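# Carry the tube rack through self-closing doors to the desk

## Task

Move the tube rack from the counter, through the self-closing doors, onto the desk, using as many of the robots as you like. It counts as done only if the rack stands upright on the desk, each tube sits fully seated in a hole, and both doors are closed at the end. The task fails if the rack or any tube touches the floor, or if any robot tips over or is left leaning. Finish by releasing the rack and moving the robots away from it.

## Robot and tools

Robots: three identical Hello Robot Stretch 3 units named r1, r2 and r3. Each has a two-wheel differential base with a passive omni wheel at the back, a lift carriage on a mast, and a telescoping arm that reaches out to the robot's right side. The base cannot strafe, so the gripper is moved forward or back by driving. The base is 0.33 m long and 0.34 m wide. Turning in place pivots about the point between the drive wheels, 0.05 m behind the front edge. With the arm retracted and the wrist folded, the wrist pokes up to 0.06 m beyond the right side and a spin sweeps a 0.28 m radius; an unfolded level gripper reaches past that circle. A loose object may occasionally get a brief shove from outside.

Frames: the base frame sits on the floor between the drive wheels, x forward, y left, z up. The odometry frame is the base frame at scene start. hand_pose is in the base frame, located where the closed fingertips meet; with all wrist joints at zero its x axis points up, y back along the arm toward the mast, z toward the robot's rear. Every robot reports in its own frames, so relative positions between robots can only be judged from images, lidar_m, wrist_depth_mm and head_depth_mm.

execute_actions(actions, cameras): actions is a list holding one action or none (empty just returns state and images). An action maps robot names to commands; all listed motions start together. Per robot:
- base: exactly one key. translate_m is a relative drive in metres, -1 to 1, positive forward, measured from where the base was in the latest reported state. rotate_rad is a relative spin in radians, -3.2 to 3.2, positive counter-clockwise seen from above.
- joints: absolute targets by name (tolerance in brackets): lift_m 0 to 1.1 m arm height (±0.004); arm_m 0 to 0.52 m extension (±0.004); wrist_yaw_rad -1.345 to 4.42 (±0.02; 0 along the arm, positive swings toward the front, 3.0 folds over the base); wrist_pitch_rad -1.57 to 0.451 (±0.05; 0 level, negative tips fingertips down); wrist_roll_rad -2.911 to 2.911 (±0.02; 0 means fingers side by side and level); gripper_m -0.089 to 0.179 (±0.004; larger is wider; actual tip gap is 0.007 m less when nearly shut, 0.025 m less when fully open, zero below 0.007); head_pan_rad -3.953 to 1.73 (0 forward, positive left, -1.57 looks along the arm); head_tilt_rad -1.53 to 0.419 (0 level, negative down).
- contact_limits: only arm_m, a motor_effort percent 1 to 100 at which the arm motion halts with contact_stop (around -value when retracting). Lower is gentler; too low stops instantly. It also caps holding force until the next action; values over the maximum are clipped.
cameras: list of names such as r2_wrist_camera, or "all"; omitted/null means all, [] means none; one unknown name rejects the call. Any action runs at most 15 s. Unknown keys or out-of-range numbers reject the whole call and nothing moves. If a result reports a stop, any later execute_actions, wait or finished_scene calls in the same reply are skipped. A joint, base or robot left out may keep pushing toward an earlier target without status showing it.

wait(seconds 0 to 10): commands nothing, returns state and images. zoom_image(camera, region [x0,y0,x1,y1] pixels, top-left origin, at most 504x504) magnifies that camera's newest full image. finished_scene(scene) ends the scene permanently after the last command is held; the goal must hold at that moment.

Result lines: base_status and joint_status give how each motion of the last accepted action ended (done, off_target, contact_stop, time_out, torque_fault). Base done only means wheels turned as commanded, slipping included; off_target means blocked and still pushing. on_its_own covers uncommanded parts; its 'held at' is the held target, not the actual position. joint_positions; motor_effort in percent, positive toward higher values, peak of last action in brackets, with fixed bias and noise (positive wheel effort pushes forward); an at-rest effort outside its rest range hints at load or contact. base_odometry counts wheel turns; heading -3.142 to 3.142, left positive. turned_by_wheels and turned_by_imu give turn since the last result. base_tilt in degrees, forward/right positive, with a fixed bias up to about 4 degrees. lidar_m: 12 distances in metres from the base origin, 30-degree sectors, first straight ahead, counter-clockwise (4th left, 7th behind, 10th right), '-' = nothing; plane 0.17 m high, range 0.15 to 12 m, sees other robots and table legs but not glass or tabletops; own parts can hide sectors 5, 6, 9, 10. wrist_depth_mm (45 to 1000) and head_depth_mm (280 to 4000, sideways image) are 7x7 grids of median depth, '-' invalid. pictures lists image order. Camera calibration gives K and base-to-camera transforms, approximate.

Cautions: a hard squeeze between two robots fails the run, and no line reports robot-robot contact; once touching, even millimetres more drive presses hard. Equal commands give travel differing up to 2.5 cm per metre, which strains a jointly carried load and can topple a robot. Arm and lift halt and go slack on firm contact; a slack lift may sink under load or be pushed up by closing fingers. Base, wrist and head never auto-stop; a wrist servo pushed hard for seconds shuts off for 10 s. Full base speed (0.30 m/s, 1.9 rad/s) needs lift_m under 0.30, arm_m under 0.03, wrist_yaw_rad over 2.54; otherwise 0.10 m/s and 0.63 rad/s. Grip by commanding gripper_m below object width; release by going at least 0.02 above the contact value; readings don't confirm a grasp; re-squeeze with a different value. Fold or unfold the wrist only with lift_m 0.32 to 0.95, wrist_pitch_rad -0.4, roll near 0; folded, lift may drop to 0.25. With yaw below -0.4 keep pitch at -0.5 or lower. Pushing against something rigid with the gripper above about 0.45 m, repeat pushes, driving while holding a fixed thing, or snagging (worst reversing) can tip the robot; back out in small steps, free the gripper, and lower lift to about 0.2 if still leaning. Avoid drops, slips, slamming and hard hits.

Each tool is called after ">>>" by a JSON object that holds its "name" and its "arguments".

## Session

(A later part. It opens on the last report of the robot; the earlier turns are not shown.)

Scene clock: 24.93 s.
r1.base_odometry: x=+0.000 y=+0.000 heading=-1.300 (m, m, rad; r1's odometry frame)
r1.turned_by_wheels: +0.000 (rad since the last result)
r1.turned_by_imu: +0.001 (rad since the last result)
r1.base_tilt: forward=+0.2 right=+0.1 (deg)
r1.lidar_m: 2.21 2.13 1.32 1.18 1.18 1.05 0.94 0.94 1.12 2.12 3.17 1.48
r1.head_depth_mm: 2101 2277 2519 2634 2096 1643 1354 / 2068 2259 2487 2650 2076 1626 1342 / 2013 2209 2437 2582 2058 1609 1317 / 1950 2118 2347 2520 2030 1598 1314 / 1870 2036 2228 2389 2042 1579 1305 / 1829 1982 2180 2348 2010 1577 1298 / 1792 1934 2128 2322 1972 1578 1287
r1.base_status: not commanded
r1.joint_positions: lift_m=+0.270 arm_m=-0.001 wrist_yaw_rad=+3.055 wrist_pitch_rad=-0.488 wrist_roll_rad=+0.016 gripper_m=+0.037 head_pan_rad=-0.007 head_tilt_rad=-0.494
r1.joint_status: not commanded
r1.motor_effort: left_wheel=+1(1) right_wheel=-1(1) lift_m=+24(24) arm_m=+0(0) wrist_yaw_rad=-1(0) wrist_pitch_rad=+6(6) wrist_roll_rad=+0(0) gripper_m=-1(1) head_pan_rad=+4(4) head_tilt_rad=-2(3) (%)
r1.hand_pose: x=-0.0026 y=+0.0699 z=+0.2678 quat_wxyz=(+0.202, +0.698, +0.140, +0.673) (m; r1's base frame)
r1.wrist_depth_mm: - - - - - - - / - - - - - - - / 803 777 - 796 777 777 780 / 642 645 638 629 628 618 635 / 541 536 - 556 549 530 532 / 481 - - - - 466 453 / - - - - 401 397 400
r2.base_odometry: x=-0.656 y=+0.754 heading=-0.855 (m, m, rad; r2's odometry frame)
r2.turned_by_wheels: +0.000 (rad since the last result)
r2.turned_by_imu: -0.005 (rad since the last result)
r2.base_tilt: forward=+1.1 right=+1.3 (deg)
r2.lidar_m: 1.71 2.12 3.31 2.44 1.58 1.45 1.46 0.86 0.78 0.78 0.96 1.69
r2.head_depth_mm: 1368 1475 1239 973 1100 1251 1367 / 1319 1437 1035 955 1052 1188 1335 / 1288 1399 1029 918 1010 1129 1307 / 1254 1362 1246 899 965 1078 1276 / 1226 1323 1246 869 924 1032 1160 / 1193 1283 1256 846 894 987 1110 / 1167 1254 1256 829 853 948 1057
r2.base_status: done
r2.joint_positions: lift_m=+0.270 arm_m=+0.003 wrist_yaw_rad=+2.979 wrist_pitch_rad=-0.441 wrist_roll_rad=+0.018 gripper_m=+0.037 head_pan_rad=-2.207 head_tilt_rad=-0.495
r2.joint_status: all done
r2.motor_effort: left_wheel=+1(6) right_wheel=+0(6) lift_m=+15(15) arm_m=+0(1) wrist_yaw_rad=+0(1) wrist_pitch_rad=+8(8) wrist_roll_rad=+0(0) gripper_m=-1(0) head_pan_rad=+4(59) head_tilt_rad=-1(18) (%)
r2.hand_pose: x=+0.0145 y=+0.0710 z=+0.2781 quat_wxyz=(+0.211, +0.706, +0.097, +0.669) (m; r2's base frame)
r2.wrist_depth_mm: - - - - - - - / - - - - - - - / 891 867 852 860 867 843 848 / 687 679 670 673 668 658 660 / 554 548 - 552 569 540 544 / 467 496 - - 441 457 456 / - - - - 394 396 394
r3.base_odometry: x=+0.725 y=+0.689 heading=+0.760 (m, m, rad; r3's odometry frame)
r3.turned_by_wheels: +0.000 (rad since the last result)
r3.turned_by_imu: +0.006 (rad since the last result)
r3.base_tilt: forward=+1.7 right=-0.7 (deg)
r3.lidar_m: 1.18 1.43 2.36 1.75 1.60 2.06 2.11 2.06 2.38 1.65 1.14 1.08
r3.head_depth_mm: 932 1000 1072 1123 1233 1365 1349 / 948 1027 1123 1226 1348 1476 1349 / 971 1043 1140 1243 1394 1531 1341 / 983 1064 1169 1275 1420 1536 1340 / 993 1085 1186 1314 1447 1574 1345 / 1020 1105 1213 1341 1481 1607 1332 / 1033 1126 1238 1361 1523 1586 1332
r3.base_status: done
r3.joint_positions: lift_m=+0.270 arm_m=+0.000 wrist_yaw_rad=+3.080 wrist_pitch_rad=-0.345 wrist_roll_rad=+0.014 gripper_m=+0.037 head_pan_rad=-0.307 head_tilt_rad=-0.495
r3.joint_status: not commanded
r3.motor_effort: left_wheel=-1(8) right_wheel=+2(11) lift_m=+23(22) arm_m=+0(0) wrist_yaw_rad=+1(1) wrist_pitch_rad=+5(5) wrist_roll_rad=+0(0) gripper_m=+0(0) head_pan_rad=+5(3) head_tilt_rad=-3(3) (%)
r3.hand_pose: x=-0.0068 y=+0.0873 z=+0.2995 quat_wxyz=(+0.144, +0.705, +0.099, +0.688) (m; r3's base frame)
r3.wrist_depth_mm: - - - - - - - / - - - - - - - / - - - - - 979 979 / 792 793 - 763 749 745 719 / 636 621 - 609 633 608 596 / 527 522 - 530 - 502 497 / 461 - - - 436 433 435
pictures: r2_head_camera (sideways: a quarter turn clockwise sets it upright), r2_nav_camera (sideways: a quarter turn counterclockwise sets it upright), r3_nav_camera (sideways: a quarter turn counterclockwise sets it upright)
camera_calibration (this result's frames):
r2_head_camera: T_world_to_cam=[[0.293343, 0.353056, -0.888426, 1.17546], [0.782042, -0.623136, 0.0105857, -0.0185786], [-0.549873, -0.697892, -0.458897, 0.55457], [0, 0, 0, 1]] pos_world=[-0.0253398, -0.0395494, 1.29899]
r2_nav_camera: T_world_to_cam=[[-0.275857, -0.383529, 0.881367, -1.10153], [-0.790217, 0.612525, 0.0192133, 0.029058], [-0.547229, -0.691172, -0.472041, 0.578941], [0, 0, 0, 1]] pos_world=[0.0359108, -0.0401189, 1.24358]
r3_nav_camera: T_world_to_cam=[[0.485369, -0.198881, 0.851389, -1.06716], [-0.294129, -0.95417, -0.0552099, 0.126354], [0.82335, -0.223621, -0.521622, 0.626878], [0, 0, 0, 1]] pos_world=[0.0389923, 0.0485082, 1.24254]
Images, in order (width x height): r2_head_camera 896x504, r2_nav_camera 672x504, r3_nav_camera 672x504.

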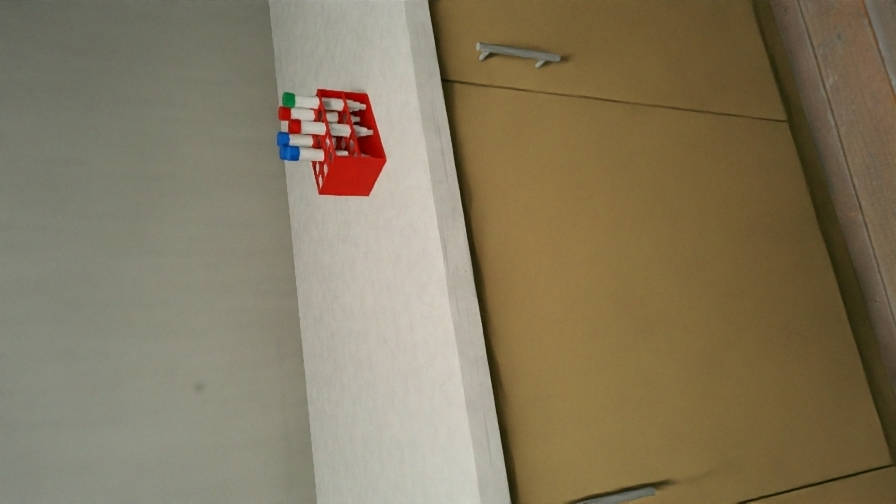

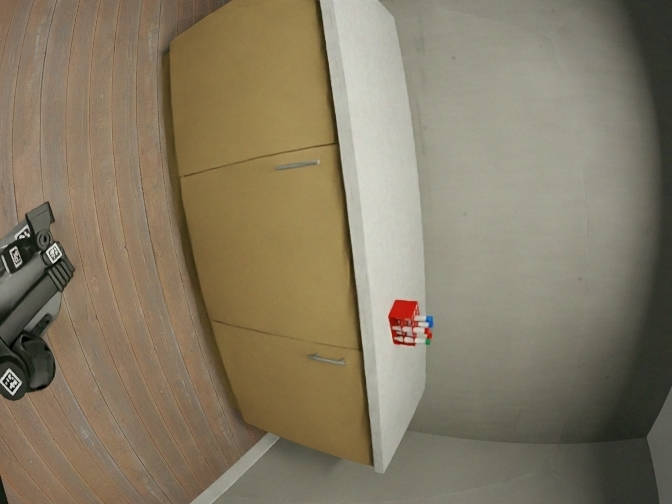

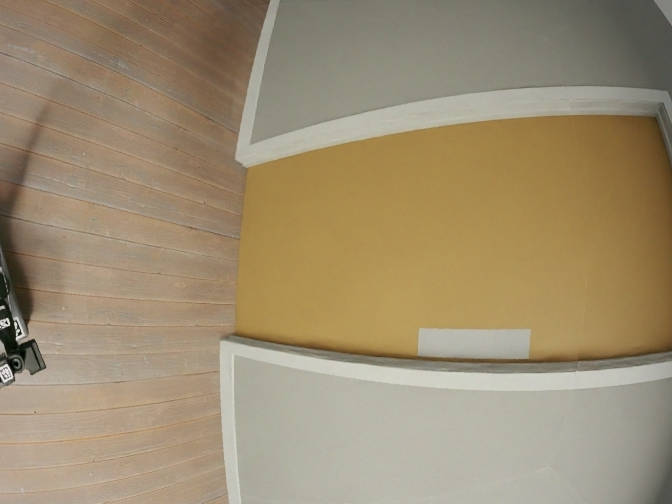

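>>> {"name": "execute_actions", "arguments": {"actions": [{"r2":{"base":{"translate_m":-0.3},"joints":{"lift_m":0.6}},"r3":{"base":{"translate_m":0.35}},"r1":{"base":{"rotate_rad":-0.3}}}], "cameras": []}}

>>> {"name": "execute_actions", "arguments": {"actions": [{"r2":{"base":{"rotate_rad":-0.43},"joints":{"lift_m":0.92,"wrist_yaw_rad":1.2,"head_pan_rad":-1.7,"gripper_m":0.179}},"r3":{"base":{"rotate_rad":-0.45},"joints":{"head_pan_rad":0,"head_tilt_rad":-0.9}},"r1":{"base":{"translate_m":0.5}}}], "cameras": ["r2_head_camera","r1_nav_camera","r3_nav_camera"]}}

>>> {"name": "execute_actions", "arguments": {"actions": [{"r2":{"joints":{"lift_m":1.09,"wrist_yaw_rad":0,"arm_m":0.2,"wrist_pitch_rad":-0.5}},"r3":{"base":{"translate_m":0.6}}}], "cameras": ["r2_wrist_camera","r2_head_camera","r3_nav_camera"]}}

Scene clock: 44.07 s.
r1.base_odometry: x=+0.000 y=+0.000 heading=-1.600 (m, m, rad; r1's odometry frame)
r1.turned_by_wheels: -0.300 (rad since the last result)
r1.turned_by_imu: -0.295 (rad since the last result)
r1.base_tilt: forward=+0.2 right=+0.2 (deg)
r1.lidar_m: 1.61 2.21 1.62 1.22 1.19 1.23 0.97 0.94 0.98 1.37 3.16 3.07
r1.head_depth_mm: 2533 2811 3148 2972 2103 1636 1344 / 2399 2669 2943 2905 2013 1638 1327 / 2162 2405 2684 1888 1901 1617 1319 / 2212 2388 2642 2770 1980 1600 1316 / 2096 2273 2544 2633 2017 1597 1298 / 1998 2187 2387 2518 1998 1576 1303 / 1882 2031 2210 2339 1976 1564 1291
r1.base_status: done
r1.joint_positions: lift_m=+0.270 arm_m=-0.001 wrist_yaw_rad=+3.055 wrist_pitch_rad=-0.488 wrist_roll_rad=+0.016 gripper_m=+0.037 head_pan_rad=-0.007 head_tilt_rad=-0.494
r1.joint_status: not commanded
r1.motor_effort: left_wheel=+1(10) right_wheel=+0(4) lift_m=+25(25) arm_m=+0(1) wrist_yaw_rad=-1(0) wrist_pitch_rad=+6(6) wrist_roll_rad=+0(1) gripper_m=-1(1) head_pan_rad=+4(4) head_tilt_rad=-2(3) (%)
r1.hand_pose: x=-0.0026 y=+0.0699 z=+0.2678 quat_wxyz=(+0.202, +0.698, +0.140, +0.673) (m; r1's base frame)
r1.wrist_depth_mm: 960 - - - - - - / 978 - - - - - - / 797 798 - 780 789 789 768 / 647 634 645 641 638 626 631 / 539 541 - 548 538 534 532 / 483 - - - - 454 460 / - - - - 401 404 400
r2.base_odometry: x=-0.853 y=+0.981 heading=-0.855 (m, m, rad; r2's odometry frame)
r2.turned_by_wheels: +0.000 (rad since the last result)
r2.turned_by_imu: -0.002 (rad since the last result)
r2.base_tilt: forward=+1.1 right=+1.4 (deg)
r2.lidar_m: 1.98 2.47 3.43 1.97 1.28 1.17 1.18 0.74 0.67 0.68 0.82 1.97
r2.head_depth_mm: 1256 1371 1235 869 944 1073 1282 / 1218 1318 1240 842 902 1021 1168 / 1189 1284 1242 824 859 971 1106 / 1152 1246 1241 826 827 925 1050 / 1126 1210 1246 810 795 884 994 / 1097 1182 1230 829 766 847 952 / 1072 1152 1197 828 737 815 909
r2.base_status: done
r2.joint_positions: lift_m=+0.600 arm_m=+0.003 wrist_yaw_rad=+2.979 wrist_pitch_rad=-0.441 wrist_roll_rad=+0.018 gripper_m=+0.037 head_pan_rad=-2.207 head_tilt_rad=-0.495
r2.joint_status: all done
r2.motor_effort: left_wheel=+2(7) right_wheel=+0(4) lift_m=+33(34) arm_m=-1(1) wrist_yaw_rad=+0(0) wrist_pitch_rad=+8(8) wrist_roll_rad=+0(0) gripper_m=-1(0) head_pan_rad=+4(4) head_tilt_rad=-2(2) (%)
r2.hand_pose: x=+0.0145 y=+0.0710 z=+0.6071 quat_wxyz=(+0.211, +0.706, +0.097, +0.669) (m; r2's base frame)
r2.wrist_depth_mm: - - - - - - - / - - - - - - - / - - - - - - - / - - - - - - - / - - - - - 983 984 / 861 852 - 843 817 838 838 / 721 727 700 730 725 722 738
r3.base_odometry: x=+0.979 y=+0.930 heading=+0.760 (m, m, rad; r3's odometry frame)
r3.turned_by_wheels: +0.000 (rad since the last result)
r3.turned_by_imu: +0.003 (rad since the last result)
r3.base_tilt: forward=+1.7 right=-0.8 (deg)
r3.lidar_m: 0.86 1.00 2.21 2.25 2.51 2.37 2.42 2.33 2.07 1.17 0.82 0.84
r3.head_depth_mm: 669 721 785 857 952 1057 1201 / 680 738 801 875 969 1086 1227 / 692 747 816 895 994 1111 1249 / 701 762 832 917 1015 1147 1275 / 712 775 850 932 1040 1177 1298 / 724 791 864 956 1069 1215 1312 / 739 805 886 979 1097 1231 1309
r3.base_status: done
r3.joint_positions: lift_m=+0.270 arm_m=+0.000 wrist_yaw_rad=+3.080 wrist_pitch_rad=-0.345 wrist_roll_rad=+0.014 gripper_m=+0.037 head_pan_rad=-0.307 head_tilt_rad=-0.495
r3.joint_status: not commanded
r3.motor_effort: left_wheel=-2(8) right_wheel=+4(11) lift_m=+23(23) arm_m=+0(1) wrist_yaw_rad=+1(0) wrist_pitch_rad=+5(5) wrist_roll_rad=+0(0) gripper_m=+0(0) head_pan_rad=+4(4) head_tilt_rad=-1(2) (%)
r3.hand_pose: x=-0.0068 y=+0.0873 z=+0.2995 quat_wxyz=(+0.144, +0.705, +0.099, +0.688) (m; r3's base frame)
r3.wrist_depth_mm: - - - - - - - / - - - - - - - / - - - - - 985 955 / 816 812 - 751 759 738 747 / 641 625 - 604 629 600 596 / 527 522 - 532 - 508 496 / 455 - - - 440 436 432
pictures: none
No camera images: the call's "cameras" was empty. Leave "cameras" out to get every camera's image.

Scene clock: 47.80 s.
r1.base_odometry: x=-0.014 y=-0.500 heading=-1.600 (m, m, rad; r1's odometry frame)
r1.turned_by_wheels: +0.000 (rad since the last result)
r1.turned_by_imu: +0.000 (rad since the last result)
r1.base_tilt: forward=+0.2 right=+0.2 (deg)
r1.lidar_m: 1.13 1.77 1.85 1.46 1.43 1.48 1.42 1.38 1.44 2.01 2.90 2.47
r1.head_depth_mm: 2015 2248 2523 2761 2129 1649 1340 / 1829 2117 2352 2587 1865 1524 1326 / 983 1852 2109 2392 1300 1450 1311 / 1775 1929 2128 2356 1956 1513 1312 / 1695 1841 2002 2211 2014 1589 1303 / 1613 1738 1895 2072 2006 1567 1300 / 1527 1652 1794 1962 1985 1558 1281
r1.base_status: done
r1.joint_positions: lift_m=+0.270 arm_m=-0.001 wrist_yaw_rad=+3.055 wrist_pitch_rad=-0.488 wrist_roll_rad=+0.016 gripper_m=+0.037 head_pan_rad=-0.007 head_tilt_rad=-0.495
r1.joint_status: not commanded
r1.motor_effort: left_wheel=+1(11) right_wheel=-1(3) lift_m=+25(25) arm_m=+0(0) wrist_yaw_rad=+0(0) wrist_pitch_rad=+6(6) wrist_roll_rad=+0(1) gripper_m=+0(0) head_pan_rad=+4(4) head_tilt_rad=-2(2) (%)
r1.hand_pose: x=-0.0026 y=+0.0699 z=+0.2677 quat_wxyz=(+0.202, +0.698, +0.140, +0.673) (m; r1's base frame)
r1.wrist_depth_mm: - - - - - - - / - - - - - - - / 797 796 - 798 784 777 770 / 641 645 632 639 628 635 637 / 542 557 - 547 543 534 532 / 480 - - - - 465 449 / - - - - 408 406 399
r2.base_odometry: x=-0.853 y=+0.981 heading=-1.285 (m, m, rad; r2's odometry frame)
r2.turned_by_wheels: -0.430 (rad since the last result)
r2.turned_by_imu: -0.435 (rad since the last result)
r2.base_tilt: forward=+1.1 right=+1.3 (deg)
r2.lidar_m: 1.97 2.02 2.65 3.43 1.76 1.23 1.17 1.04 0.72 0.67 0.69 0.89
r2.head_depth_mm: 1209 1307 1238 839 891 999 - / 1180 1283 1241 825 865 957 - / 1155 1246 1249 828 830 934 - / 1132 1224 1253 828 809 902 978 / 1112 1195 1249 826 783 873 975 / 1085 1171 1228 830 759 844 947 / 1068 1150 1195 832 738 816 909
r2.base_status: done
r2.joint_positions: lift_m=+0.920 arm_m=+0.003 wrist_yaw_rad=+1.202 wrist_pitch_rad=-0.441 wrist_roll_rad=+0.018 gripper_m=+0.179 head_pan_rad=-1.707 head_tilt_rad=-0.495
r2.joint_status: all done
r2.motor_effort: left_wheel=+2(5) right_wheel=+0(2) lift_m=+33(34) arm_m=-1(1) wrist_yaw_rad=-2(4) wrist_pitch_rad=+8(8) wrist_roll_rad=+0(0) gripper_m=+0(97) head_pan_rad=+5(42) head_tilt_rad=-2(2) (%)
r2.hand_pose: x=+0.1852 y=-0.2275 z=+0.9271 quat_wxyz=(+0.653, +0.520, -0.487, +0.258) (m; r2's base frame)
r2.wrist_depth_mm: - - - - 768 717 718 / - - - - 712 510 414 / - - - - 757 531 404 / - - - - 819 553 426 / - - - - 870 622 438 / - - - - 965 661 422 / - - - - - 668 500
r3.base_odometry: x=+0.979 y=+0.930 heading=+0.310 (m, m, rad; r3's odometry frame)
r3.turned_by_wheels: -0.450 (rad since the last result)
r3.turned_by_imu: -0.442 (rad since the last result)
r3.base_tilt: forward=+1.7 right=-0.7 (deg)
r3.lidar_m: 0.84 0.87 1.09 2.21 2.29 1.25 2.37 2.46 2.33 2.07 1.08 0.82
r3.head_depth_mm: 730 852 981 1129 1368 1263 1126 / 734 852 1011 1240 1413 1257 1134 / 737 855 1010 1259 1433 1263 1126 / 744 859 1016 1255 1447 1275 1128 / 746 861 1024 1256 1458 1263 1126 / 748 863 1026 1259 1450 1276 1131 / 748 866 1028 1275 1451 1268 1140
r3.base_status: done
r3.joint_positions: lift_m=+0.270 arm_m=+0.000 wrist_yaw_rad=+3.080 wrist_pitch_rad=-0.345 wrist_roll_rad=+0.014 gripper_m=+0.037 head_pan_rad=-0.007 head_tilt_rad=-0.889
r3.joint_status: all done
r3.motor_effort: left_wheel=+1(10) right_wheel=-1(9) lift_m=+22(23) arm_m=+0(1) wrist_yaw_rad=+0(1) wrist_pitch_rad=+5(5) wrist_roll_rad=+0(0) gripper_m=+0(0) head_pan_rad=+4(32) head_tilt_rad=-5(27) (%)
r3.hand_pose: x=-0.0068 y=+0.0873 z=+0.2995 quat_wxyz=(+0.144, +0.705, +0.099, +0.688) (m; r3's base frame)
r3.wrist_depth_mm: - - - - - - 884 / - - - - - - 901 / - - - - - 986 863 / 803 795 - 767 748 751 743 / 641 630 - 615 629 606 600 / 530 528 - 529 - 508 502 / 459 - - - 436 429 430
pictures: r1_nav_camera (sideways: a quarter turn counterclockwise sets it upright), r2_head_camera (sideways: a quarter turn clockwise sets it upright), r3_nav_camera (sideways: a quarter turn counterclockwise sets it upright)
camera_calibration (this result's frames):
r1_nav_camera: T_world_to_cam=[[0.506243, 0.0355324, 0.861658, -1.08451], [0.0467898, -0.998811, 0.0136982, 0.0367588], [0.86112, 0.0333822, -0.507304, 0.613204], [0, 0, 0, 1]] pos_world=[0.0192637, 0.0547803, 1.24505]
r2_head_camera: T_world_to_cam=[[0.0881504, 0.45048, -0.888424, 1.17671], [0.985061, -0.171881, 0.0105855, -0.0198168], [-0.147935, -0.876085, -0.458901, 0.552124], [0, 0, 0, 1]] pos_world=[-0.00252798, -0.0497813, 1.29899]
r3_nav_camera: T_world_to_cam=[[0.809359, -0.0486168, 0.585299, -0.722346], [-0.0208937, -0.998321, -0.0540315, 0.123125], [0.586943, 0.0315018, -0.809015, 1.00213], [0, 0, 0, 1]] pos_world=[-0.000983428, 0.0562313, 1.24018]
Images, in order (width x height): r1_nav_camera 672x504, r2_head_camera 896x504, r3_nav_camera 672x504.

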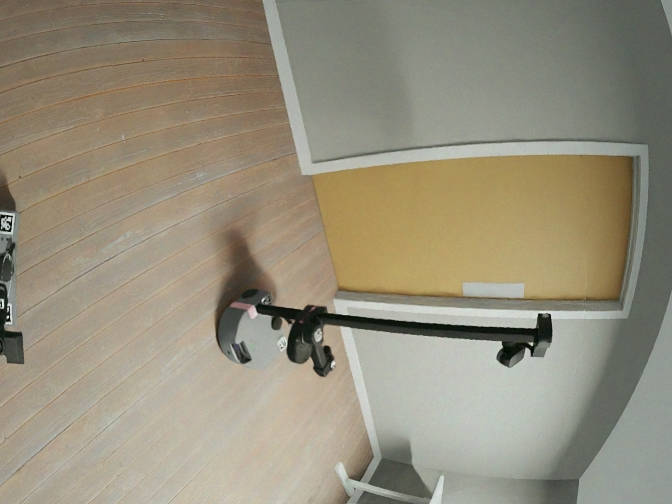

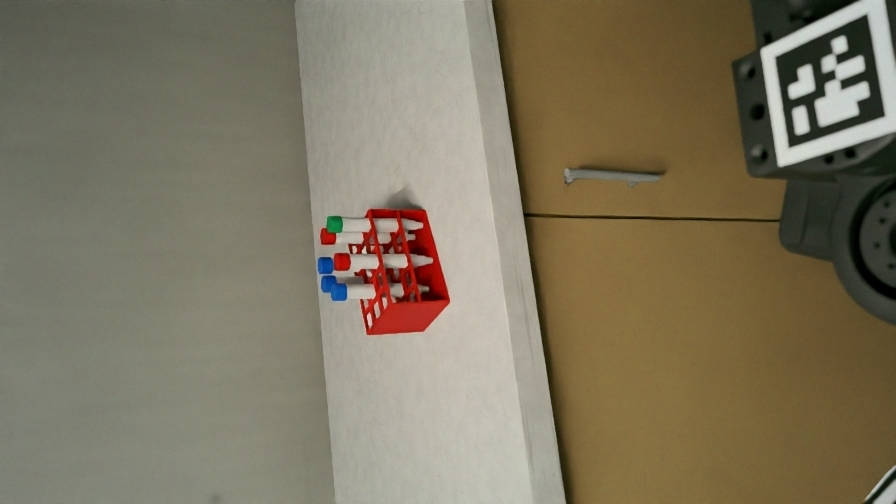

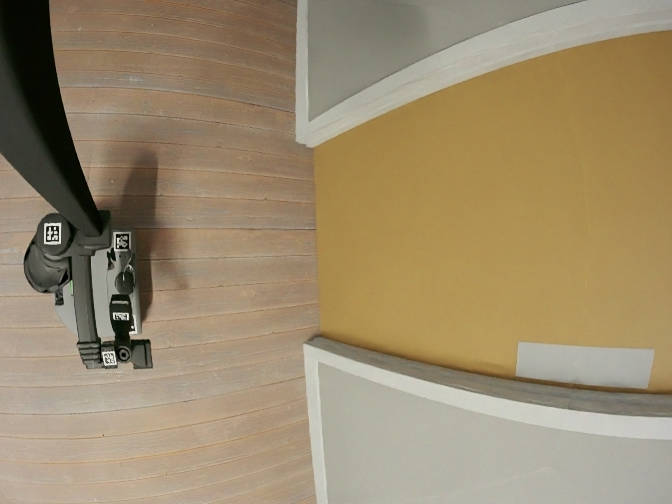

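Scene clock: 51.37 s.
r1.base_odometry: x=-0.014 y=-0.500 heading=-1.600 (m, m, rad; r1's odometry frame)
r1.turned_by_wheels: +0.000 (rad since the last result)
r1.turned_by_imu: +0.001 (rad since the last result)
r1.base_tilt: forward=+0.2 right=+0.1 (deg)
r1.lidar_m: 1.66 1.77 1.85 1.46 1.43 1.48 1.42 1.38 1.44 2.01 2.90 2.46
r1.head_depth_mm: 2038 2246 2529 2804 2127 1645 1342 / 1927 2094 2347 2602 2073 1619 1329 / 1786 1980 2206 2449 2049 1606 1326 / 1760 1936 2119 2245 1938 1601 1322 / 1632 1765 1983 1879 1892 1599 1310 / 1608 1743 1900 2091 1996 1580 1293 / 1541 1661 1810 1956 1989 1562 1294
r1.base_status: not commanded
r1.joint_positions: lift_m=+0.270 arm_m=-0.001 wrist_yaw_rad=+3.055 wrist_pitch_rad=-0.488 wrist_roll_rad=+0.016 gripper_m=+0.037 head_pan_rad=-0.007 head_tilt_rad=-0.495
r1.joint_status: not commanded
r1.motor_effort: left_wheel=+1(2) right_wheel=+0(1) lift_m=+25(25) arm_m=+0(1) wrist_yaw_rad=-1(0) wrist_pitch_rad=+6(6) wrist_roll_rad=+0(1) gripper_m=-1(0) head_pan_rad=+4(4) head_tilt_rad=-2(3) (%)
r1.hand_pose: x=-0.0026 y=+0.0699 z=+0.2677 quat_wxyz=(+0.202, +0.698, +0.140, +0.673) (m; r1's base frame)
r1.wrist_depth_mm: - - - - - - - / - - - - - - 997 / 808 794 - 794 773 796 780 / 653 643 659 634 618 628 616 / 544 540 - 550 555 534 528 / 475 - - - - 455 460 / - - - - 406 404 399
r2.base_odometry: x=-0.853 y=+0.981 heading=-1.285 (m, m, rad; r2's odometry frame)
r2.turned_by_wheels: +0.000 (rad since the last result)
r2.turned_by_imu: +0.000 (rad since the last result)
r2.base_tilt: forward=+1.1 right=+1.3 (deg)
r2.lidar_m: 1.97 2.02 2.66 3.42 1.76 1.23 1.17 1.04 0.72 0.67 0.69 0.89
r2.head_depth_mm: - - 1238 835 892 1012 1163 / 1151 1295 1158 823 860 973 1109 / 1130 - - 827 827 935 1060 / - - - 827 808 906 1022 / 1099 - - 757 784 872 987 / 1089 1164 1236 829 762 843 947 / 1070 1151 1202 793 738 815 913
r2.base_status: not commanded
r2.joint_positions: lift_m=+1.090 arm_m=+0.200 wrist_yaw_rad=+0.001 wrist_pitch_rad=-0.512 wrist_roll_rad=+0.018 gripper_m=+0.179 head_pan_rad=-1.707 head_tilt_rad=-0.495
r2.joint_status: all done
r2.motor_effort: left_wheel=+1(2) right_wheel=+0(0) lift_m=+33(34) arm_m=+3(1) wrist_yaw_rad=-2(2) wrist_pitch_rad=+7(7) wrist_roll_rad=+0(0) gripper_m=+0(1) head_pan_rad=+4(4) head_tilt_rad=-2(2) (%)
r2.hand_pose: x=-0.0213 y=-0.5562 z=+1.0816 quat_wxyz=(+0.678, +0.178, -0.690, -0.181) (m; r2's base frame)
r2.wrist_depth_mm: 764 773 773 785 807 801 810 / 764 782 754 771 748 746 745 / 577 575 576 564 440 565 567 / 461 461 464 461 453 458 451 / 389 399 388 384 385 379 380 / 351 417 373 428 435 445 446 / 484 490 508 526 544 567 618
r3.base_odometry: x=+1.550 y=+1.113 heading=+0.310 (m, m, rad; r3's odometry frame)
r3.turned_by_wheels: +0.000 (rad since the last result)
r3.turned_by_imu: +0.004 (rad since the last result)
r3.base_tilt: forward=+1.7 right=-0.8 (deg)
r3.lidar_m: 0.24 0.25 0.35 0.62 2.29 1.75 2.97 3.07 2.63 0.63 0.34 0.25
r3.head_depth_mm: - - - 310 395 558 926 / - - - 311 397 562 972 / - - - 308 400 567 991 / - - - 309 401 576 1006 / - - - 311 404 580 1017 / - - - 313 408 585 1050 / - - - 314 410 591 1066
r3.base_status: done
r3.joint_positions: lift_m=+0.270 arm_m=+0.000 wrist_yaw_rad=+3.080 wrist_pitch_rad=-0.345 wrist_roll_rad=+0.014 gripper_m=+0.037 head_pan_rad=-0.007 head_tilt_rad=-0.890
r3.joint_status: not commanded
r3.motor_effort: left_wheel=+2(11) right_wheel=-1(5) lift_m=+23(23) arm_m=+1(0) wrist_yaw_rad=+1(0) wrist_pitch_rad=+5(6) wrist_roll_rad=+0(0) gripper_m=+0(0) head_pan_rad=+5(6) head_tilt_rad=-4(4) (%)
r3.hand_pose: x=-0.0068 y=+0.0873 z=+0.2995 quat_wxyz=(+0.144, +0.705, +0.099, +0.688) (m; r3's base frame)
r3.wrist_depth_mm: - - - - 600 427 297 / - - - - 635 438 302 / - - - - 683 440 301 / 812 788 - 774 717 447 306 / 639 639 - 610 631 454 311 / 529 521 - 529 - 458 314 / 455 - - - 433 409 316
pictures: r2_head_camera (sideways: a quarter turn clockwise sets it upright), r2_wrist_camera, r3_nav_camera (sideways: a quarter turn counterclockwise sets it upright)
camera_calibration (this result's frames):
r2_head_camera: T_world_to_cam=[[0.0881264, 0.450484, -0.888424, 1.17671], [0.98507, -0.171829, 0.0105855, -0.0198168], [-0.147888, -0.876093, -0.458901, 0.552123], [0, 0, 0, 1]] pos_world=[-0.00252532, -0.0497818, 1.29899]
r2_wrist_camera: T_world_to_cam=[[-0.999469, -0.020198, -0.0255519, -0.000354572], [0.00642421, 0.646844, -0.762595, 1.21094], [0.031931, -0.762355, -0.646371, 0.436809], [0, 0, 0, 1]] pos_world=[-0.0220815, -0.450296, 1.20579]
r3_nav_camera: T_world_to_cam=[[0.809838, -0.0485374, 0.584642, -0.721493], [-0.0208356, -0.998322, -0.0540203, 0.12311], [0.586284, 0.0315663, -0.809491, 1.00275], [0, 0, 0, 1]] pos_world=[-0.00103919, 0.0562309, 1.24018]
Images, in order (width x height): r2_head_camera 896x504, r2_wrist_camera 644x364, r3_nav_camera 672x504.

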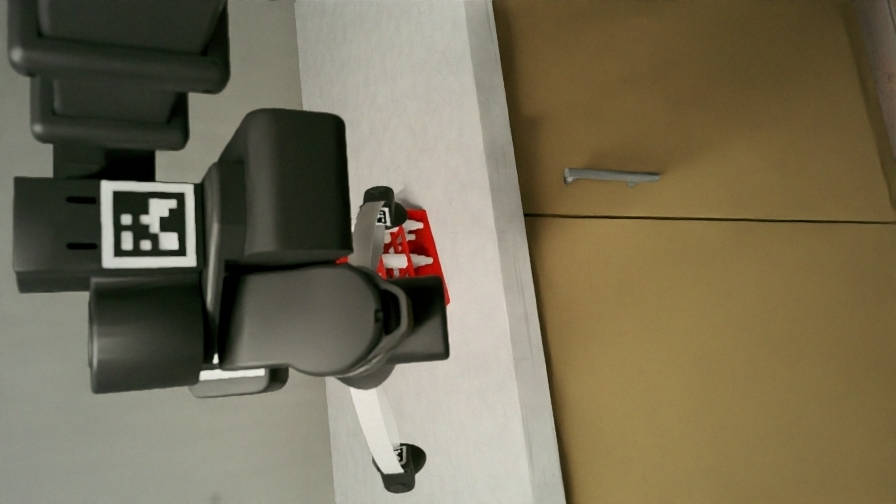

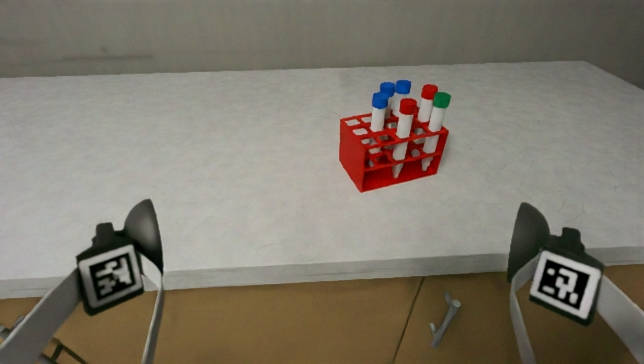

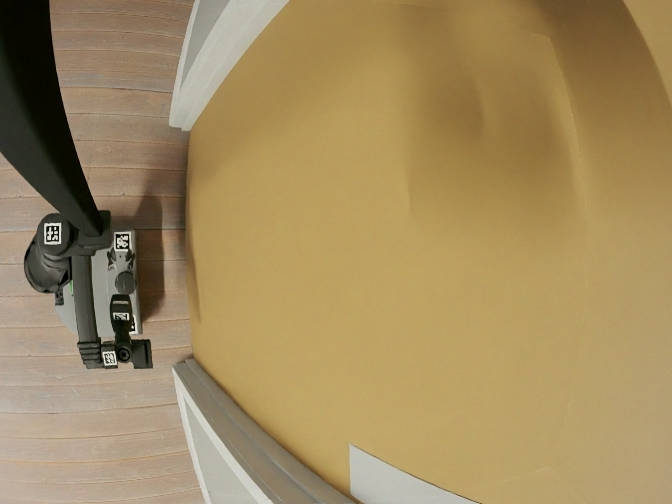

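>>> {"name": "execute_actions", "arguments": {"actions": [{"r2":{"base":{"rotate_rad":-0.32},"joints":{"lift_m":0.92,"arm_m":0.15,"wrist_pitch_rad":0,"head_pan_rad":-1.4}},"r3":{"base":{"translate_m":0.35},"joints":{"lift_m":0.31}},"r1":{"base":{"translate_m":0.4}}}], "cameras": []}}

>>> {"name": "execute_actions", "arguments": {"actions": [{"r2":{"base":{"translate_m":0.15},"joints":{"lift_m":0.87,"arm_m":0.27}},"r3":{"base":{"translate_m":0.4},"joints":{"head_tilt_rad":-0.6}},"r1":{"base":{"rotate_rad":0.4}}}], "cameras": ["r2_wrist_camera","r2_head_camera","r3_nav_camera","r1_nav_camera"]}}

Scene clock: 71.10 s.
r1.base_odometry: x=-0.026 y=-0.900 heading=-1.600 (m, m, rad; r1's odometry frame)
r1.turned_by_wheels: +0.000 (rad since the last result)
r1.turned_by_imu: +0.001 (rad since the last result)
r1.base_tilt: forward=+0.2 right=+0.1 (deg)
r1.lidar_m: 1.44 1.41 1.49 1.66 1.63 1.68 1.78 1.73 1.81 2.52 2.74 1.98
r1.head_depth_mm: 1622 1793 1994 2323 2110 1647 1336 / 1519 1683 1869 2124 2077 1626 1330 / 1440 1578 1746 1976 2061 1620 1320 / 1440 1575 1724 1884 1972 1609 1315 / 1344 1483 1616 1709 1765 1584 1301 / 1256 1360 1514 1633 1792 1581 1300 / 1239 1340 1449 1582 1740 1555 1278
r1.base_status: done
r1.joint_positions: lift_m=+0.270 arm_m=-0.001 wrist_yaw_rad=+3.055 wrist_pitch_rad=-0.488 wrist_roll_rad=+0.016 gripper_m=+0.037 head_pan_rad=-0.007 head_tilt_rad=-0.495
r1.joint_status: not commanded
r1.motor_effort: left_wheel=+1(10) right_wheel=-1(3) lift_m=+25(25) arm_m=+0(1) wrist_yaw_rad=-1(1) wrist_pitch_rad=+6(6) wrist_roll_rad=-1(1) gripper_m=-1(1) head_pan_rad=+4(4) head_tilt_rad=-2(2) (%)
r1.hand_pose: x=-0.0026 y=+0.0699 z=+0.2677 quat_wxyz=(+0.202, +0.698, +0.140, +0.673) (m; r1's base frame)
r1.wrist_depth_mm: - - - - - - - / - - - - - - - / 783 770 - 776 792 776 762 / 647 629 633 635 625 630 636 / 545 537 - 552 549 523 524 / 475 - - - - 455 452 / - - - - 405 402 400
r2.base_odometry: x=-0.853 y=+0.981 heading=-1.605 (m, m, rad; r2's odometry frame)
r2.turned_by_wheels: -0.320 (rad since the last result)
r2.turned_by_imu: -0.323 (rad since the last result)
r2.base_tilt: forward=+1.1 right=+1.3 (deg)
r2.lidar_m: 1.10 1.97 2.15 3.31 2.97 1.46 1.18 1.17 0.86 0.68 0.67 0.73
r2.head_depth_mm: 1223 1320 1242 866 - - 1274 / 1190 1285 1243 890 - - 1132 / 1163 1260 1252 847 832 939 1073 / 1134 1228 1247 829 812 907 1024 / 1111 1204 1253 822 785 870 984 / 1087 1171 1230 829 757 842 941 / 1069 1146 1197 832 734 812 907
r2.base_status: done
r2.joint_positions: lift_m=+0.920 arm_m=+0.150 wrist_yaw_rad=+0.001 wrist_pitch_rad=-0.022 wrist_roll_rad=+0.018 gripper_m=+0.179 head_pan_rad=-1.407 head_tilt_rad=-0.495
r2.joint_status: all done
r2.motor_effort: left_wheel=+1(5) right_wheel=+0(4) lift_m=+15(28) arm_m=-3(4) wrist_yaw_rad=-1(2) wrist_pitch_rad=+12(11) wrist_roll_rad=+0(0) gripper_m=-1(1) head_pan_rad=+5(33) head_tilt_rad=-1(2) (%)
r2.hand_pose: x=-0.0213 y=-0.5509 z=+1.0296 quat_wxyz=(+0.701, +0.008, -0.713, -0.008) (m; r2's base frame)
r2.wrist_depth_mm: 718 757 853 909 - - 826 / 720 805 867 943 - - 819 / 758 835 874 995 - - 828 / 766 791 453 847 864 - 851 / 475 423 440 484 479 479 812 / 353 314 334 361 420 497 807 / 273 292 343 397 454 535 873
r3.base_odometry: x=+1.883 y=+1.220 heading=+0.310 (m, m, rad; r3's odometry frame)
r3.turned_by_wheels: +0.000 (rad since the last result)
r3.turned_by_imu: -0.030 (rad since the last result)
r3.base_tilt: forward=+1.6 right=-0.8 (deg)
r3.lidar_m: - - 0.15 0.20 2.28 1.53 3.14 3.24 2.16 0.24 0.15 -
r3.head_depth_mm: - - - - - - - / - - - - - - - / - - - - - - - / - - - - - - - / - - - - - - - / - - - - - - - / - - - - - - -
r3.base_status: translate_m off_target (by the wheels' count: +0.3499 of +0.3500)
r3.joint_positions: lift_m=+0.310 arm_m=+0.000 wrist_yaw_rad=+3.080 wrist_pitch_rad=-0.346 wrist_roll_rad=+0.014 gripper_m=+0.037 head_pan_rad=+0.004 head_tilt_rad=-0.907
r3.joint_status: all done
r3.on_its_own: left_wheel is at rest, and its effort (+27) is outside its rest range (-18 to +18)
r3.motor_effort: left_wheel=+27(53) right_wheel=+14(32) lift_m=+25(30) arm_m=+0(1) wrist_yaw_rad=+0(2) wrist_pitch_rad=+6(6) wrist_roll_rad=+0(0) gripper_m=+0(0) head_pan_rad=-3(12) head_tilt_rad=+4(4) (%)
r3.hand_pose: x=-0.0069 y=+0.0872 z=+0.3392 quat_wxyz=(+0.144, +0.705, +0.099, +0.688) (m; r3's base frame)
r3.wrist_depth_mm: - - - 559 199 115 81 / - - - 599 204 117 82 / - - - 662 211 119 83 / 877 866 - 723 217 121 84 / 705 704 - 622 183 123 85 / 584 566 572 546 - 125 86 / 494 505 - - 228 119 87
pictures: none
No camera images: the call's "cameras" was empty. Leave "cameras" out to get every camera's image.

Scene clock: 76.03 s.
r1.base_odometry: x=-0.026 y=-0.900 heading=-1.200 (m, m, rad; r1's odometry frame)
r1.turned_by_wheels: +0.400 (rad since the last result)
r1.turned_by_imu: +0.397 (rad since the last result)
r1.base_tilt: forward=+0.2 right=+0.2 (deg)
r1.lidar_m: 1.41 1.45 1.72 1.61 1.64 1.85 1.73 1.76 2.24 2.74 2.26 1.54
r1.head_depth_mm: 1273 1417 1556 1686 1883 1639 1344 / 1260 1362 1515 1542 1752 1629 1333 / 1267 1389 1519 1666 1825 1605 1326 / 1256 1375 1495 1661 1826 1595 1314 / 1206 1312 1439 1591 1771 1583 1306 / 1160 1259 1380 1526 1699 1575 1295 / 1151 1247 1359 1498 1661 1563 1281
r1.base_status: done
r1.joint_positions: lift_m=+0.270 arm_m=-0.001 wrist_yaw_rad=+3.055 wrist_pitch_rad=-0.488 wrist_roll_rad=+0.016 gripper_m=+0.037 head_pan_rad=-0.007 head_tilt_rad=-0.495
r1.joint_status: not commanded
r1.motor_effort: left_wheel=-1(9) right_wheel=+1(5) lift_m=+25(25) arm_m=+0(0) wrist_yaw_rad=+0(0) wrist_pitch_rad=+6(6) wrist_roll_rad=-1(1) gripper_m=-1(0) head_pan_rad=+4(4) head_tilt_rad=-2(2) (%)
r1.hand_pose: x=-0.0026 y=+0.0699 z=+0.2677 quat_wxyz=(+0.202, +0.698, +0.140, +0.673) (m; r1's base frame)
r1.wrist_depth_mm: - - - - - - - / - - - - - - 996 / 791 795 - 778 769 784 770 / 647 637 646 645 629 633 637 / 544 552 - 544 541 531 531 / 483 - - - - 453 456 / - - - - 404 402 400
r2.base_odometry: x=-0.858 y=+0.831 heading=-1.605 (m, m, rad; r2's odometry frame)
r2.turned_by_wheels: +0.000 (rad since the last result)
r2.turned_by_imu: +0.000 (rad since the last result)
r2.base_tilt: forward=+1.1 right=+1.3 (deg)
r2.lidar_m: 1.00 1.83 2.00 3.07 3.32 1.62 1.32 1.31 0.78 0.62 0.62 0.66
r2.head_depth_mm: 1168 1265 1242 910 - 944 1067 / 1136 1236 1246 862 - 906 1017 / 1109 1201 1255 797 764 855 973 / 1089 1176 1228 828 735 820 930 / 1066 1145 1198 830 710 791 889 / 1040 1119 1183 831 696 763 856 / 1020 1097 1154 831 670 736 823
r2.base_status: done
r2.joint_positions: lift_m=+0.870 arm_m=+0.270 wrist_yaw_rad=+0.001 wrist_pitch_rad=-0.021 wrist_roll_rad=+0.018 gripper_m=+0.179 head_pan_rad=-1.407 head_tilt_rad=-0.495
r2.joint_status: all done
r2.motor_effort: left_wheel=+2(5) right_wheel=+0(2) lift_m=+15(15) arm_m=+3(4) wrist_yaw_rad=-1(1) wrist_pitch_rad=+11(12) wrist_roll_rad=+0(0) gripper_m=+0(1) head_pan_rad=+4(4) head_tilt_rad=-2(2) (%)
r2.hand_pose: x=-0.0213 y=-0.6704 z=+0.9798 quat_wxyz=(+0.701, +0.008, -0.713, -0.007) (m; r2's base frame)
r2.wrist_depth_mm: 597 634 699 772 844 948 915 / 598 659 716 781 854 - 919 / 614 685 741 331 924 - 930 / 621 605 469 304 620 623 844 / 346 380 309 314 348 349 348 / 257 228 241 243 243 241 278 / 176 185 185 185 194 219 310
r3.base_odometry: x=+2.264 y=+1.342 heading=+0.311 (m, m, rad; r3's odometry frame)
r3.turned_by_wheels: +0.000 (rad since the last result)
r3.turned_by_imu: -0.003 (rad since the last result)
r3.base_tilt: forward=+1.6 right=-0.8 (deg)
r3.lidar_m: - - 0.15 0.20 2.28 1.53 3.14 3.23 2.16 0.24 0.15 -
r3.head_depth_mm: - - - - - - - / - - - - - - - / - - - - - - - / - - - - - - - / - - - - - - - / - - - - - - - / - - - - - - -
r3.base_status: translate_m off_target (by the wheels' count: +0.3999 of +0.4000)
r3.joint_positions: lift_m=+0.310 arm_m=+0.000 wrist_yaw_rad=+3.080 wrist_pitch_rad=-0.346 wrist_roll_rad=+0.014 gripper_m=+0.037 head_pan_rad=+0.008 head_tilt_rad=-0.620
r3.joint_status: all done
r3.on_its_own: left_wheel is at rest, and its effort (+26) is outside its rest range (-18 to +18)
r3.motor_effort: left_wheel=+26(33) right_wheel=+15(19) lift_m=+26(26) arm_m=+0(0) wrist_yaw_rad=+0(0) wrist_pitch_rad=+6(5) wrist_roll_rad=+0(0) gripper_m=+0(0) head_pan_rad=-5(5) head_tilt_rad=+9(44) (%)
r3.hand_pose: x=-0.0069 y=+0.0872 z=+0.3392 quat_wxyz=(+0.144, +0.705, +0.099, +0.688) (m; r3's base frame)
r3.wrist_depth_mm: - - - 559 199 116 81 / - - - 605 204 117 83 / - - - 660 211 120 84 / 868 872 - 716 217 122 84 / 701 689 - 624 184 125 86 / 574 572 569 546 - 126 87 / 495 507 - - 229 120 88
pictures: r1_nav_camera (sideways: a quarter turn counterclockwise sets it upright), r2_head_camera (sideways: a quarter turn clockwise sets it upright), r2_wrist_camera, r3_nav_camera (sideways: a quarter turn counterclockwise sets it upright)
camera_calibration (this result's frames):
r1_nav_camera: T_world_to_cam=[[0.506359, 0.0355442, 0.86159, -1.08442], [0.0468165, -0.99881, 0.0136909, 0.0367681], [0.861051, 0.0334041, -0.50742, 0.613355], [0, 0, 0, 1]] pos_world=[0.0192547, 0.0547807, 1.24505]
r2_head_camera: T_world_to_cam=[[-0.0489159, 0.45641, -0.888424, 1.17754], [0.991858, 0.126908, 0.0105855, -0.0198583], [0.11758, -0.880673, -0.458901, 0.550504], [0, 0, 0, 1]] pos_world=[0.0125691, -0.0501076, 1.29899]
r2_wrist_camera: T_world_to_cam=[[-0.999465, -0.0297811, -0.0135256, -0.0234759], [0.00696407, 0.210283, -0.977616, 1.12519], [0.0319586, -0.977187, -0.209963, -0.287643], [0, 0, 0, 1]] pos_world=[-0.0221065, -0.518387, 1.03929]
r3_nav_camera: T_world_to_cam=[[0.625002, -0.0381433, 0.779691, -0.974539], [0.00864262, -0.998406, -0.055771, 0.125229], [0.780576, 0.0415955, -0.623676, 0.759909], [0, 0, 0, 1]] pos_world=[0.0148392, 0.0562483, 1.24076]
Images, in order (width x height): r1_nav_camera 672x504, r2_head_camera 896x504, r2_wrist_camera 644x364, r3_nav_camera 672x504.

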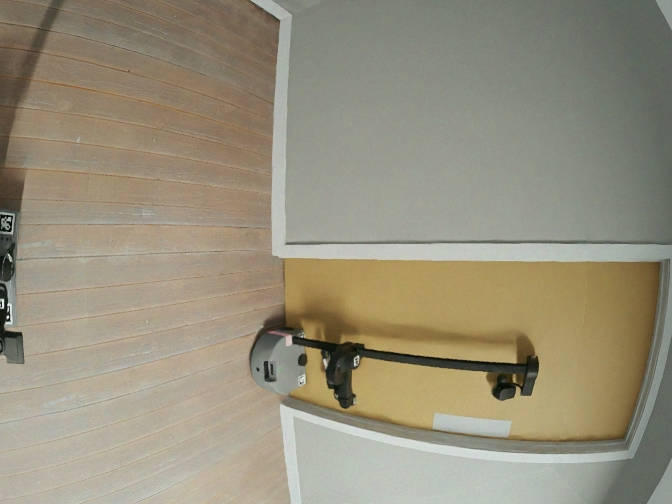

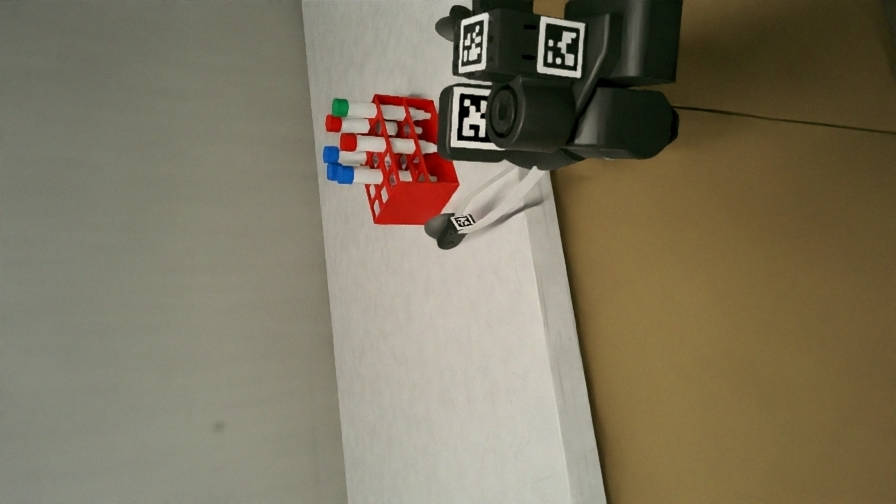

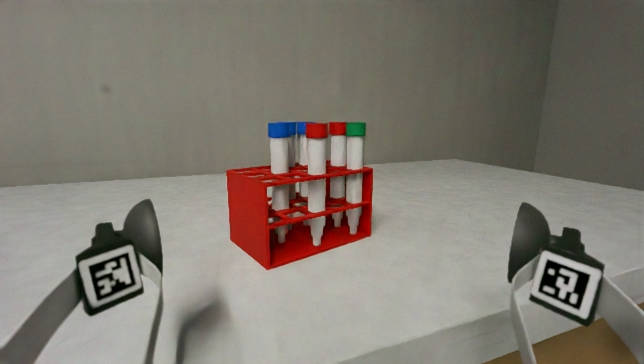

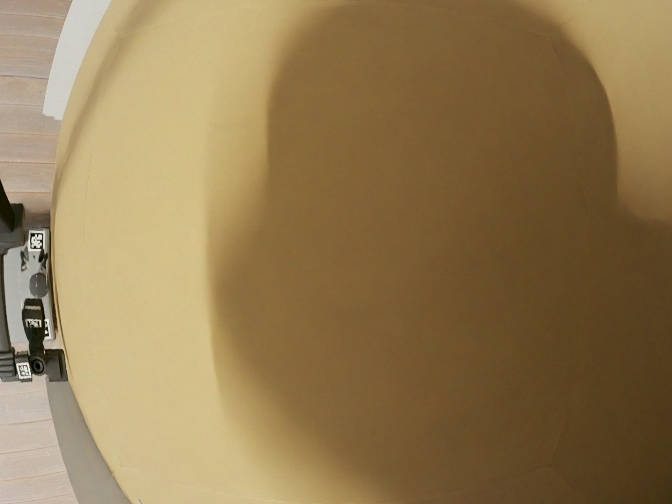

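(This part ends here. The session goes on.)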